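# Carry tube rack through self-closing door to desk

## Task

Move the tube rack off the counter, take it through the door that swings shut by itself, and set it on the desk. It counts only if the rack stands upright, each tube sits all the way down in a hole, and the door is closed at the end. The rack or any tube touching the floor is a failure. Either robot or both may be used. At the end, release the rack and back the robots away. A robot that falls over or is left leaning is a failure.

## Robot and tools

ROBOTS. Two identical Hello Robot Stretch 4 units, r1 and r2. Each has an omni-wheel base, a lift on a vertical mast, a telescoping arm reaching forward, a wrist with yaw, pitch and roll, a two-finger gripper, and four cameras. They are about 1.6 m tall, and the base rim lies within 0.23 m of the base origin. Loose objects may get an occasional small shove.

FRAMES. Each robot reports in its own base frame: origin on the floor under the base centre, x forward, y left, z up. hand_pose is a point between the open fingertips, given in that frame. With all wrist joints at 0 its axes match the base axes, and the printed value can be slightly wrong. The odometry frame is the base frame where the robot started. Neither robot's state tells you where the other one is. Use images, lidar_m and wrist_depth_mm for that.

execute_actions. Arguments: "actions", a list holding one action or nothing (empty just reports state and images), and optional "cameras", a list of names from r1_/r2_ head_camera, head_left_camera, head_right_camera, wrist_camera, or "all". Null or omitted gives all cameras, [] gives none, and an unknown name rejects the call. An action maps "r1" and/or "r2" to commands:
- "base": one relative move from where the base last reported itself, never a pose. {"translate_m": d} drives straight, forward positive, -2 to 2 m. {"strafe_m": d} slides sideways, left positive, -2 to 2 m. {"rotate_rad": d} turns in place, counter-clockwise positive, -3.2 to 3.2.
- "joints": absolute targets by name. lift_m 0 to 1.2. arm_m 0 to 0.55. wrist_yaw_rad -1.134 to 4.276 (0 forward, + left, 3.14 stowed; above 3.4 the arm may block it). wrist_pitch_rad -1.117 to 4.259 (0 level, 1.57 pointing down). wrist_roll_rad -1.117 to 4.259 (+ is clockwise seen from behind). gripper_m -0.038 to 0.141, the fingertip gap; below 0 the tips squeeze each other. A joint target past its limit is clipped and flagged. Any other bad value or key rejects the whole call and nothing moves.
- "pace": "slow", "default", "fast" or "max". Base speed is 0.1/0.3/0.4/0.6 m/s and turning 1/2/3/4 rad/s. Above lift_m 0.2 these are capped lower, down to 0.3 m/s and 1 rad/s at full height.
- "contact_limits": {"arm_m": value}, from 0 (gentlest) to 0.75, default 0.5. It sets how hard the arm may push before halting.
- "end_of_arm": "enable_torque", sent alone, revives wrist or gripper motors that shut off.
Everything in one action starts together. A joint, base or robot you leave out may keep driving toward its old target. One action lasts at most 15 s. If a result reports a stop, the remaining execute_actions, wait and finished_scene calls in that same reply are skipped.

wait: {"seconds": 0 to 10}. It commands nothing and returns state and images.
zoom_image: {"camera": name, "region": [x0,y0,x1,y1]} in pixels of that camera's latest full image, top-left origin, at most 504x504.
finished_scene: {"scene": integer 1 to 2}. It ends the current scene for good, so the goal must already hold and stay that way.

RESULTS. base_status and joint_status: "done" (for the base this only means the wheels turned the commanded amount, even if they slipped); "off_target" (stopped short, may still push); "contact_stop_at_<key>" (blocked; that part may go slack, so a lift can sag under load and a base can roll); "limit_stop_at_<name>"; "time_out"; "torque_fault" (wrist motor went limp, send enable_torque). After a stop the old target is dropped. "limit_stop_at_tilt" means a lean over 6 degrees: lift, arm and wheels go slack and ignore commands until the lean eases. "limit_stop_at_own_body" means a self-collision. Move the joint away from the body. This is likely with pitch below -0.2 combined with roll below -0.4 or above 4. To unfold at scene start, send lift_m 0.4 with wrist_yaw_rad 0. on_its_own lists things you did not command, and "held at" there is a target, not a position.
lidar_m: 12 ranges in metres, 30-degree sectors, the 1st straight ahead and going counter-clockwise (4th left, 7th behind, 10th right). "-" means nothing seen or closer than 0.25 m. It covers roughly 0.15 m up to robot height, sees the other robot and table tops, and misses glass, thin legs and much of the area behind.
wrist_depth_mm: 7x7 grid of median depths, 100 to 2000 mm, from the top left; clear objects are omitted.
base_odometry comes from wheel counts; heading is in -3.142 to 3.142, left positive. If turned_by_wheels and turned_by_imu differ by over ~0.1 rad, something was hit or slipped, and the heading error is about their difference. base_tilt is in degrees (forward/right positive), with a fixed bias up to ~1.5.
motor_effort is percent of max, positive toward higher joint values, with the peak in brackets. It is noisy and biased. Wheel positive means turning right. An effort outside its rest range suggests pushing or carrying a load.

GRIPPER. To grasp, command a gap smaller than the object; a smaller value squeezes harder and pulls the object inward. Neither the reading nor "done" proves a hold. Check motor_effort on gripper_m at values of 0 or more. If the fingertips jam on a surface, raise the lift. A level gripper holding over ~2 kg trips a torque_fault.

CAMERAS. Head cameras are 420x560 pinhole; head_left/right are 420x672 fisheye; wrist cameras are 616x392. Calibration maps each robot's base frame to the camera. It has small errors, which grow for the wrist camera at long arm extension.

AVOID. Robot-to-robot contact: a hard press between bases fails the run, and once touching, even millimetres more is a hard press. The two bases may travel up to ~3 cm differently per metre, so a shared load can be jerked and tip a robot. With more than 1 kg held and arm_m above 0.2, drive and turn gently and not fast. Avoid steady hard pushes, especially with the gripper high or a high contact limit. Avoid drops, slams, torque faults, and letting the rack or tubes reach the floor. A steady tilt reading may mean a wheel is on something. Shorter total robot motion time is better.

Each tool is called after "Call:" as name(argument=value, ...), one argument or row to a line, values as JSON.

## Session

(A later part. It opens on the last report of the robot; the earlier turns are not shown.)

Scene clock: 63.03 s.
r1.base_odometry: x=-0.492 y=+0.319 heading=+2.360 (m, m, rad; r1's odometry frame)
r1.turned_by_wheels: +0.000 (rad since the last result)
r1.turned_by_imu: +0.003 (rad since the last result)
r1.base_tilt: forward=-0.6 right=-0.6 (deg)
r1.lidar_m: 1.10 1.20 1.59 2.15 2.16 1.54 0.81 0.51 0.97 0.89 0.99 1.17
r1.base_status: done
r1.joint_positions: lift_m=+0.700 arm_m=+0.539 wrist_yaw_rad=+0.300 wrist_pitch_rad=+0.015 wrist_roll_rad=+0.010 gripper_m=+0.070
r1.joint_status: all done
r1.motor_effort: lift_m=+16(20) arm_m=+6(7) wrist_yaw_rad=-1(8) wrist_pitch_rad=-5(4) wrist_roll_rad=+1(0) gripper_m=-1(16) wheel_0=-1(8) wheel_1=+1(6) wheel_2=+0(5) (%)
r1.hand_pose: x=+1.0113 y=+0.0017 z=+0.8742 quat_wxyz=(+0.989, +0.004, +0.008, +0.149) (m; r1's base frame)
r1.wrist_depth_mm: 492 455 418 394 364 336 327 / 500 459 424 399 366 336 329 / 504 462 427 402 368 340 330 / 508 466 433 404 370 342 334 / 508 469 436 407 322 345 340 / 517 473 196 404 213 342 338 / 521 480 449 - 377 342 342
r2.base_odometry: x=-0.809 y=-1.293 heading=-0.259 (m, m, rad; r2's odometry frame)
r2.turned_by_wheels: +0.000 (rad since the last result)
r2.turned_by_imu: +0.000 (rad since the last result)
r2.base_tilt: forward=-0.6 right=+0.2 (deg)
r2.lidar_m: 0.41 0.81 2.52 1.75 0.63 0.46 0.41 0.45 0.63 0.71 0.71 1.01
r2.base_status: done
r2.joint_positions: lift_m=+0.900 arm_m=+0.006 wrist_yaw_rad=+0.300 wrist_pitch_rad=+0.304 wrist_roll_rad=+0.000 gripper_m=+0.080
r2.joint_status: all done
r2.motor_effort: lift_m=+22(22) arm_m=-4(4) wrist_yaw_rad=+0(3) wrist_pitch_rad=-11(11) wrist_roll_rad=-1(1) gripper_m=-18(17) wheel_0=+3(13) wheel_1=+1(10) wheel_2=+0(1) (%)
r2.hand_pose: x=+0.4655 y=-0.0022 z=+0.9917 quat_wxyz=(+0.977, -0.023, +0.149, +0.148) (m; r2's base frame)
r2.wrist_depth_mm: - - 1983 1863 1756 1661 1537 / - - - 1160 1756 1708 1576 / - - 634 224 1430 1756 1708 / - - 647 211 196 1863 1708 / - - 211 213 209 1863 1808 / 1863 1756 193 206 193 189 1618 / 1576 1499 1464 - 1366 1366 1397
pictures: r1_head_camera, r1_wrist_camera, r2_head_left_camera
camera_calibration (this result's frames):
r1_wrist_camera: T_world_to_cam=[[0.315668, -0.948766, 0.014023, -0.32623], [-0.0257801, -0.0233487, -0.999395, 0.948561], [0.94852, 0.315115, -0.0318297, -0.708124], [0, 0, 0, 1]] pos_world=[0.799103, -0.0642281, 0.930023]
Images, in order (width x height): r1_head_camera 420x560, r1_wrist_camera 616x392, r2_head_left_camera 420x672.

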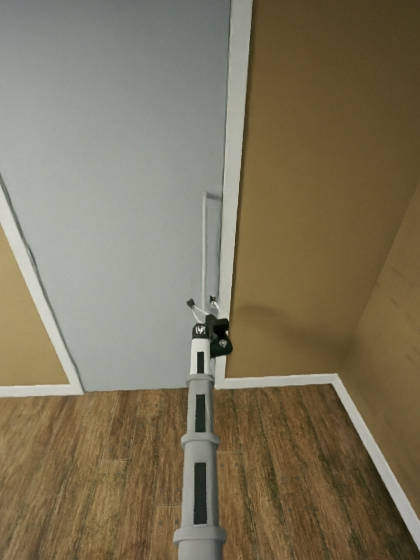

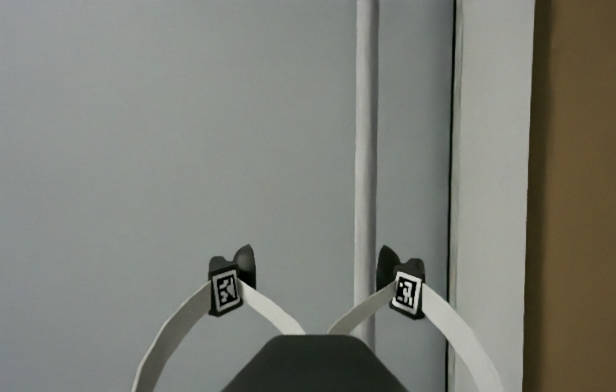

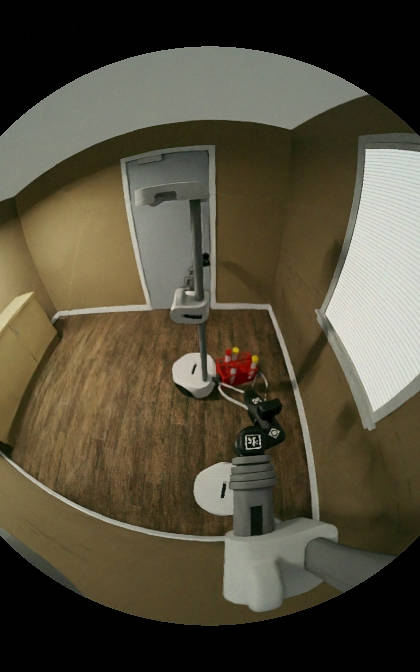

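Call:
execute_actions(
  actions=[
    {"r1":{"base":{"translate_m":0.135}}},
  ],
  cameras=["r1_wrist_camera"],
)

Call:
execute_actions(
  actions=[
    {"r1":{"joints":{"gripper_m":-0.038}}},
  ],
  cameras=["r1_wrist_camera"],
)

Call:
execute_actions(
  actions=[
    {"r1":{"joints":{"arm_m":0.48},"pace":"slow"}},
  ],
  cameras=["r1_wrist_camera"],
)

Scene clock: 68.40 s.
r1.base_odometry: x=-0.587 y=+0.414 heading=+2.360 (m, m, rad; r1's odometry frame)
r1.turned_by_wheels: +0.000 (rad since the last result)
r1.turned_by_imu: +0.001 (rad since the last result)
r1.base_tilt: forward=-0.6 right=-0.6 (deg)
r1.lidar_m: 0.95 1.04 1.41 2.16 2.24 1.66 0.93 0.66 0.97 0.93 0.99 1.08
r1.base_status: done
r1.joint_positions: lift_m=+0.700 arm_m=+0.539 wrist_yaw_rad=+0.300 wrist_pitch_rad=+0.015 wrist_roll_rad=+0.010 gripper_m=+0.070
r1.joint_status: not commanded
r1.motor_effort: lift_m=+16(16) arm_m=+6(6) wrist_yaw_rad=+0(1) wrist_pitch_rad=-6(5) wrist_roll_rad=+1(1) gripper_m=-4(2) wheel_0=-1(4) wheel_1=+0(3) wheel_2=+1(6) (%)
r1.hand_pose: x=+1.0113 y=+0.0017 z=+0.8742 quat_wxyz=(+0.989, +0.004, +0.008, +0.149) (m; r1's base frame)
r1.wrist_depth_mm: 320 294 274 256 241 215 204 / 324 298 277 256 241 215 206 / 325 300 279 259 244 216 206 / 327 304 281 263 245 217 208 / 332 306 282 264 243 219 209 / 334 309 197 257 213 217 210 / 338 310 290 - 246 218 211
r2.base_odometry: x=-0.809 y=-1.293 heading=-0.259 (m, m, rad; r2's odometry frame)
r2.turned_by_wheels: +0.000 (rad since the last result)
r2.turned_by_imu: +0.000 (rad since the last result)
r2.base_tilt: forward=-0.6 right=+0.3 (deg)
r2.lidar_m: 0.41 0.98 2.50 1.74 0.60 0.48 0.42 0.45 0.65 0.70 0.71 0.97
r2.base_status: not commanded
r2.joint_positions: lift_m=+0.900 arm_m=+0.006 wrist_yaw_rad=+0.300 wrist_pitch_rad=+0.304 wrist_roll_rad=+0.000 gripper_m=+0.080
r2.joint_status: not commanded
r2.motor_effort: lift_m=+22(22) arm_m=-5(5) wrist_yaw_rad=-1(1) wrist_pitch_rad=-10(11) wrist_roll_rad=-2(0) gripper_m=-19(20) wheel_0=+3(3) wheel_1=+1(1) wheel_2=+0(0) (%)
r2.hand_pose: x=+0.4655 y=-0.0022 z=+0.9917 quat_wxyz=(+0.977, -0.023, +0.149, +0.148) (m; r2's base frame)
r2.wrist_depth_mm: - - - 1863 1756 1576 1537 / - - - 759 1808 1708 1576 / - - - 224 1921 1808 1618 / - - - 211 196 1863 1756 / - - 205 212 209 1921 1808 / 1808 1708 193 206 194 188 1576 / 1537 1499 1397 - 1397 1430 1397
pictures: r1_wrist_camera
camera_calibration (this result's frames):
r1_wrist_camera: T_world_to_cam=[[0.315696, -0.948757, 0.014023, -0.326259], [-0.0257796, -0.0233495, -0.999395, 0.948561], [0.94851, 0.315143, -0.0318299, -0.708143], [0, 0, 0, 1]] pos_world=[0.799133, -0.0642255, 0.930023]
Images, in order (width x height): r1_wrist_camera 616x392.

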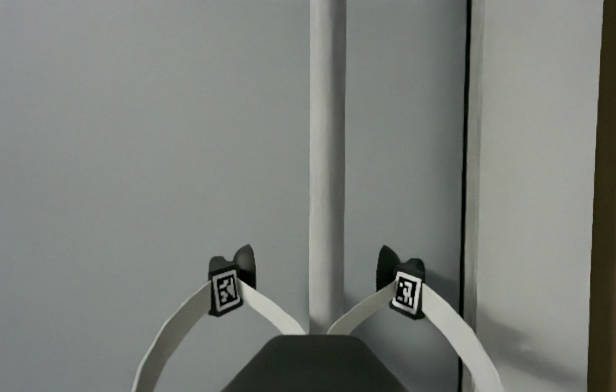

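Scene clock: 70.17 s.
r1.base_odometry: x=-0.588 y=+0.414 heading=+2.361 (m, m, rad; r1's odometry frame)
r1.turned_by_wheels: +0.001 (rad since the last result)
r1.turned_by_imu: -0.003 (rad since the last result)
r1.base_tilt: forward=-0.5 right=-0.6 (deg)
r1.lidar_m: 0.94 1.02 1.40 2.16 2.22 1.67 0.95 0.65 0.95 0.92 0.98 1.07
r1.base_status: not commanded
r1.joint_positions: lift_m=+0.700 arm_m=+0.541 wrist_yaw_rad=+0.305 wrist_pitch_rad=+0.015 wrist_roll_rad=+0.010 gripper_m=-0.037
r1.joint_status: all done
r1.motor_effort: lift_m=+16(16) arm_m=-5(6) wrist_yaw_rad=-11(14) wrist_pitch_rad=-7(6) wrist_roll_rad=+0(0) gripper_m=-27(28) wheel_0=-2(6) wheel_1=-3(5) wheel_2=+14(14) (%)
r1.hand_pose: x=+1.0132 y=+0.0032 z=+0.8741 quat_wxyz=(+0.988, +0.004, +0.008, +0.152) (m; r1's base frame)
r1.wrist_depth_mm: 306 282 263 236 226 216 201 / 309 285 263 237 229 211 202 / 310 286 265 239 230 211 203 / 317 290 267 241 232 213 204 / 320 293 268 202 231 214 204 / 320 294 180 179 178 213 206 / 325 293 274 - 233 212 208
r2.base_odometry: x=-0.809 y=-1.293 heading=-0.259 (m, m, rad; r2's odometry frame)
r2.turned_by_wheels: +0.000 (rad since the last result)
r2.turned_by_imu: +0.000 (rad since the last result)
r2.base_tilt: forward=-0.6 right=+0.3 (deg)
r2.lidar_m: 0.41 0.98 2.50 1.76 0.63 0.46 0.43 0.45 0.64 0.70 0.73 0.98
r2.base_status: not commanded
r2.joint_positions: lift_m=+0.900 arm_m=+0.006 wrist_yaw_rad=+0.300 wrist_pitch_rad=+0.304 wrist_roll_rad=+0.000 gripper_m=+0.080
r2.joint_status: not commanded
r2.motor_effort: lift_m=+22(22) arm_m=-5(5) wrist_yaw_rad=-1(0) wrist_pitch_rad=-12(10) wrist_roll_rad=-1(1) gripper_m=-18(20) wheel_0=+3(3) wheel_1=+1(1) wheel_2=+0(0) (%)
r2.hand_pose: x=+0.4655 y=-0.0022 z=+0.9917 quat_wxyz=(+0.977, -0.023, +0.149, +0.148) (m; r2's base frame)
r2.wrist_depth_mm: - - - 1863 1756 1618 1537 / - - - 750 1756 1661 1618 / - - - 224 1863 1808 1708 / - - - 211 196 1921 1756 / - - 204 212 209 1863 1863 / 1863 1661 193 205 194 189 1537 / 1537 1537 1464 - 1397 1366 1397
pictures: r1_wrist_camera
camera_calibration (this result's frames):
r1_wrist_camera: T_world_to_cam=[[0.320266, -0.947224, 0.0140148, -0.330106], [-0.0260082, -0.0235802, -0.999384, 0.948763], [0.946971, 0.319704, -0.0321875, -0.70854], [0, 0, 0, 1]] pos_world=[0.801364, -0.0637894, 0.929999]
Images, in order (width x height): r1_wrist_camera 616x392.

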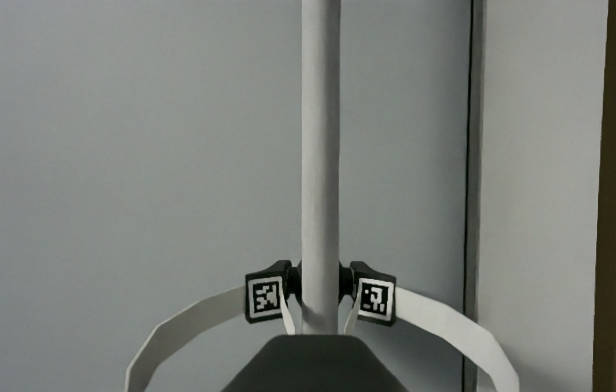

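Scene clock: 72.00 s.
r1.base_odometry: x=-0.588 y=+0.414 heading=+2.361 (m, m, rad; r1's odometry frame)
r1.turned_by_wheels: +0.000 (rad since the last result)
r1.turned_by_imu: +0.001 (rad since the last result)
r1.base_tilt: forward=-0.5 right=-0.6 (deg)
r1.lidar_m: 0.88 0.99 1.38 2.15 2.25 1.65 0.94 0.65 0.96 0.91 0.98 1.07
r1.base_status: not commanded
r1.joint_positions: lift_m=+0.700 arm_m=+0.483 wrist_yaw_rad=+0.309 wrist_pitch_rad=+0.015 wrist_roll_rad=+0.010 gripper_m=-0.037
r1.joint_status: all done
r1.on_its_own: wrist_yaw_rad is at rest, and its effort (-24) is outside its rest range (-13 to +13)
r1.motor_effort: lift_m=+16(16) arm_m=-16(15) wrist_yaw_rad=-24(26) wrist_pitch_rad=-7(7) wrist_roll_rad=+1(0) gripper_m=-27(28) wheel_0=+0(2) wheel_1=-2(3) wheel_2=+15(16) (%)
r1.hand_pose: x=+0.9551 y=+0.0044 z=+0.8740 quat_wxyz=(+0.988, +0.004, +0.008, +0.154) (m; r1's base frame)
r1.wrist_depth_mm: 336 300 268 236 224 253 250 / 340 303 272 237 226 256 252 / 342 306 272 240 227 257 256 / 345 307 276 240 228 259 256 / 349 310 277 200 228 260 257 / 353 312 180 181 180 263 260 / 355 306 285 - 229 221 260
r2.base_odometry: x=-0.809 y=-1.293 heading=-0.259 (m, m, rad; r2's odometry frame)
r2.turned_by_wheels: +0.000 (rad since the last result)
r2.turned_by_imu: +0.000 (rad since the last result)
r2.base_tilt: forward=-0.5 right=+0.3 (deg)
r2.lidar_m: 0.41 0.99 2.50 1.74 0.63 0.44 0.43 0.45 0.63 0.69 0.71 0.98
r2.base_status: not commanded
r2.joint_positions: lift_m=+0.900 arm_m=+0.006 wrist_yaw_rad=+0.300 wrist_pitch_rad=+0.304 wrist_roll_rad=+0.000 gripper_m=+0.080
r2.joint_status: not commanded
r2.motor_effort: lift_m=+22(22) arm_m=-4(5) wrist_yaw_rad=-1(1) wrist_pitch_rad=-10(11) wrist_roll_rad=-1(0) gripper_m=-19(19) wheel_0=+3(3) wheel_1=+1(1) wheel_2=-1(0) (%)
r2.hand_pose: x=+0.4655 y=-0.0022 z=+0.9917 quat_wxyz=(+0.977, -0.023, +0.149, +0.148) (m; r2's base frame)
r2.wrist_depth_mm: - - 1983 1756 1756 1618 1537 / - - - 759 1756 1708 1618 / - - - 224 1537 1756 1661 / - - - 211 196 1921 1756 / - - 205 212 208 1863 1808 / 1863 1661 192 205 193 188 1618 / 1537 1499 1430 - 1397 1397 1366
pictures: r1_wrist_camera
camera_calibration (this result's frames):
r1_wrist_camera: T_world_to_cam=[[0.323949, -0.945971, 0.0140126, -0.313911], [-0.0260264, -0.0237165, -0.99938, 0.947261], [0.945716, 0.323383, -0.0323031, -0.652619], [0, 0, 0, 1]] pos_world=[0.743537, -0.0634386, 0.929991]
Images, in order (width x height): r1_wrist_camera 616x392.

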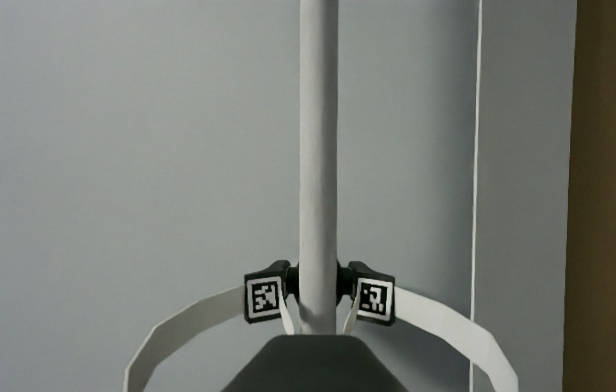

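Call:
execute_actions(
  actions=[
    {"r1":{"base":{"strafe_m":0.035},"joints":{"arm_m":0.40,"wrist_yaw_rad":0.25},"pace":"slow"}},
  ],
  cameras=[],
)

Call:
execute_actions(
  actions=[
    {"r1":{"base":{"strafe_m":0.04},"joints":{"arm_m":0.32,"wrist_yaw_rad":0.2},"pace":"slow"}},
  ],
  cameras=[],
)

Call:
execute_actions(
  actions=[
    {"r1":{"base":{"strafe_m":0.052},"joints":{"arm_m":0.24,"wrist_yaw_rad":0.14},"pace":"slow"}},
  ],
  cameras=["r1_wrist_camera","r1_head_camera"],
)

Scene clock: 83.40 s.
r1.base_odometry: x=-0.613 y=+0.390 heading=+2.362 (m, m, rad; r1's odometry frame)
r1.turned_by_wheels: +0.000 (rad since the last result)
r1.turned_by_imu: -0.010 (rad since the last result)
r1.base_tilt: forward=-0.5 right=-0.6 (deg)
r1.lidar_m: 0.80 0.93 1.37 2.13 2.18 1.70 0.97 0.67 1.02 0.95 1.00 1.05
r1.base_status: done
r1.joint_positions: lift_m=+0.700 arm_m=+0.403 wrist_yaw_rad=+0.256 wrist_pitch_rad=+0.016 wrist_roll_rad=+0.010 gripper_m=-0.037
r1.joint_status: all done
r1.on_its_own: wrist_yaw_rad is at rest, and its effort (-17) is outside its rest range (-13 to +13)
r1.motor_effort: lift_m=+16(16) arm_m=-15(15) wrist_yaw_rad=-17(48) wrist_pitch_rad=-8(8) wrist_roll_rad=+0(1) gripper_m=-26(31) wheel_0=-3(10) wheel_1=-3(7) wheel_2=+11(26) (%)
r1.hand_pose: x=+0.8749 y=-0.0115 z=+0.8739 quat_wxyz=(+0.992, +0.004, +0.008, +0.128) (m; r1's base frame)
r1.wrist_depth_mm: 353 307 273 236 224 213 332 / 357 310 274 236 225 332 334 / 362 315 278 239 226 336 338 / 364 319 279 241 227 336 342 / 368 319 282 204 227 340 343 / 370 324 180 180 178 342 349 / 377 319 287 - 229 216 345
r2.base_odometry: x=-0.809 y=-1.293 heading=-0.259 (m, m, rad; r2's odometry frame)
r2.turned_by_wheels: +0.000 (rad since the last result)
r2.turned_by_imu: +0.000 (rad since the last result)
r2.base_tilt: forward=-0.6 right=+0.2 (deg)
r2.lidar_m: 0.40 0.94 2.51 1.74 0.61 0.47 0.43 0.45 0.65 0.70 0.73 0.96
r2.base_status: not commanded
r2.joint_positions: lift_m=+0.900 arm_m=+0.006 wrist_yaw_rad=+0.300 wrist_pitch_rad=+0.304 wrist_roll_rad=+0.000 gripper_m=+0.080
r2.joint_status: not commanded
r2.motor_effort: lift_m=+22(22) arm_m=-5(4) wrist_yaw_rad=+0(1) wrist_pitch_rad=-11(11) wrist_roll_rad=-1(0) gripper_m=-19(20) wheel_0=+3(3) wheel_1=+1(1) wheel_2=+0(0) (%)
r2.hand_pose: x=+0.4655 y=-0.0022 z=+0.9917 quat_wxyz=(+0.977, -0.023, +0.149, +0.148) (m; r2's base frame)
r2.wrist_depth_mm: - - 1983 1708 1661 1576 1499 / - - - 1430 1756 1661 1576 / - - - 224 1464 1756 1661 / - - - 211 196 1863 1756 / - - 205 212 209 1921 1808 / 1863 1708 193 205 193 187 1576 / 1537 1537 1430 - 1397 1430 1430
pictures: none
No camera images: the call's "cameras" was empty. Leave "cameras" out to get every camera's image.

Scene clock: 85.47 s.
r1.base_odometry: x=-0.641 y=+0.362 heading=+2.362 (m, m, rad; r1's odometry frame)
r1.turned_by_wheels: +0.000 (rad since the last result)
r1.turned_by_imu: -0.007 (rad since the last result)
r1.base_tilt: forward=-0.5 right=-0.6 (deg)
r1.lidar_m: 0.73 0.88 1.38 2.08 2.14 1.69 1.00 0.69 1.03 1.00 1.05 1.08
r1.base_status: done
r1.joint_positions: lift_m=+0.700 arm_m=+0.323 wrist_yaw_rad=+0.205 wrist_pitch_rad=+0.016 wrist_roll_rad=+0.010 gripper_m=-0.037
r1.joint_status: all done
r1.on_its_own: wrist_yaw_rad is at rest, and its effort (-14) is outside its rest range (-13 to +13)
r1.motor_effort: lift_m=+16(17) arm_m=-15(20) wrist_yaw_rad=-14(48) wrist_pitch_rad=-9(10) wrist_roll_rad=-1(0) gripper_m=-26(29) wheel_0=-7(11) wheel_1=-4(8) wheel_2=+8(20) (%)
r1.hand_pose: x=+0.7938 y=-0.0269 z=+0.8738 quat_wxyz=(+0.995, +0.004, +0.008, +0.102) (m; r1's base frame)
r1.wrist_depth_mm: 375 320 279 236 222 211 421 / 377 324 282 238 224 211 421 / 387 327 285 238 225 212 424 / 389 330 285 242 226 213 427 / 394 334 290 203 225 216 427 / 397 336 179 180 179 430 433 / 402 330 296 - 225 215 436
r2.base_odometry: x=-0.809 y=-1.293 heading=-0.259 (m, m, rad; r2's odometry frame)
r2.turned_by_wheels: +0.000 (rad since the last result)
r2.turned_by_imu: +0.000 (rad since the last result)
r2.base_tilt: forward=-0.5 right=+0.2 (deg)
r2.lidar_m: 0.40 0.99 2.49 1.78 0.63 0.47 0.42 0.46 0.63 0.72 0.70 1.01
r2.base_status: not commanded
r2.joint_positions: lift_m=+0.900 arm_m=+0.006 wrist_yaw_rad=+0.300 wrist_pitch_rad=+0.304 wrist_roll_rad=+0.000 gripper_m=+0.080
r2.joint_status: not commanded
r2.motor_effort: lift_m=+22(22) arm_m=-4(5) wrist_yaw_rad=-1(1) wrist_pitch_rad=-10(11) wrist_roll_rad=-1(1) gripper_m=-15(19) wheel_0=+3(3) wheel_1=+1(1) wheel_2=+0(0) (%)
r2.hand_pose: x=+0.4655 y=-0.0022 z=+0.9917 quat_wxyz=(+0.977, -0.023, +0.149, +0.148) (m; r2's base frame)
r2.wrist_depth_mm: - - 1921 1661 1661 1618 1499 / - - - 1708 1756 1708 1576 / - - - 224 1618 1756 1661 / - - - 211 196 1921 1756 / - - 206 212 210 1863 1808 / 1863 1661 193 206 193 187 1576 / 1499 1537 1464 - 1366 1464 1366
pictures: none
No camera images: the call's "cameras" was empty. Leave "cameras" out to get every camera's image.

Scene clock: 87.53 s.
r1.base_odometry: x=-0.678 y=+0.325 heading=+2.361 (m, m, rad; r1's odometry frame)
r1.turned_by_wheels: -0.001 (rad since the last result)
r1.turned_by_imu: -0.002 (rad since the last result)
r1.base_tilt: forward=-0.6 right=-0.5 (deg)
r1.lidar_m: 0.65 0.85 1.36 2.03 2.09 1.69 1.05 0.71 1.13 1.05 1.09 1.05
r1.base_status: done
r1.joint_positions: lift_m=+0.700 arm_m=+0.243 wrist_yaw_rad=+0.141 wrist_pitch_rad=+0.016 wrist_roll_rad=+0.010 gripper_m=-0.037
r1.joint_status: all done
r1.motor_effort: lift_m=+16(16) arm_m=-14(17) wrist_yaw_rad=-2(48) wrist_pitch_rad=-10(10) wrist_roll_rad=+1(1) gripper_m=-28(31) wheel_0=-9(14) wheel_1=-4(8) wheel_2=+6(16) (%)
r1.hand_pose: x=+0.7114 y=-0.0460 z=+0.8737 quat_wxyz=(+0.997, +0.005, +0.009, +0.070) (m; r1's base frame)
r1.wrist_depth_mm: 399 336 286 237 223 206 512 / 407 340 290 238 223 207 512 / 410 342 290 241 224 211 517 / 415 345 294 242 225 212 525 / 421 349 297 199 224 213 521 / 424 351 178 182 179 212 525 / 430 355 303 - 225 211 530
r2.base_odometry: x=-0.809 y=-1.293 heading=-0.259 (m, m, rad; r2's odometry frame)
r2.turned_by_wheels: +0.000 (rad since the last result)
r2.turned_by_imu: +0.000 (rad since the last result)
r2.base_tilt: forward=-0.6 right=+0.3 (deg)
r2.lidar_m: 0.42 0.99 2.52 1.76 0.65 0.43 0.42 0.44 0.60 0.72 0.73 1.01
r2.base_status: not commanded
r2.joint_positions: lift_m=+0.900 arm_m=+0.006 wrist_yaw_rad=+0.300 wrist_pitch_rad=+0.304 wrist_roll_rad=+0.000 gripper_m=+0.080
r2.joint_status: not commanded
r2.motor_effort: lift_m=+22(22) arm_m=-4(5) wrist_yaw_rad=-1(0) wrist_pitch_rad=-11(11) wrist_roll_rad=+0(0) gripper_m=-19(21) wheel_0=+3(3) wheel_1=+1(0) wheel_2=+0(0) (%)
r2.hand_pose: x=+0.4655 y=-0.0022 z=+0.9917 quat_wxyz=(+0.977, -0.023, +0.149, +0.148) (m; r2's base frame)
r2.wrist_depth_mm: - - 1983 1576 1708 1618 1537 / - - - 1618 1808 1708 1618 / - - 798 224 1618 1708 1661 / - - - 211 196 1921 1708 / - - 204 213 208 1921 1808 / 1863 1708 193 205 193 188 1618 / 1499 1499 1430 - 1397 1430 1397
pictures: r1_head_camera, r1_wrist_camera
camera_calibration (this result's frames):
r1_wrist_camera: T_world_to_cam=[[0.161669, -0.986746, 0.0139903, -0.168977], [-0.0306506, -0.0191908, -0.999346, 0.942874], [0.986369, 0.161135, -0.0333469, -0.44135], [0, 0, 0, 1]] pos_world=[0.491552, -0.0775257, 0.929904]
Images, in order (width x height): r1_head_camera 420x560, r1_wrist_camera 616x392.

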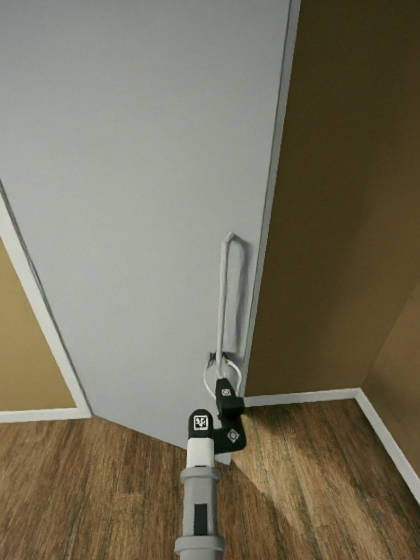

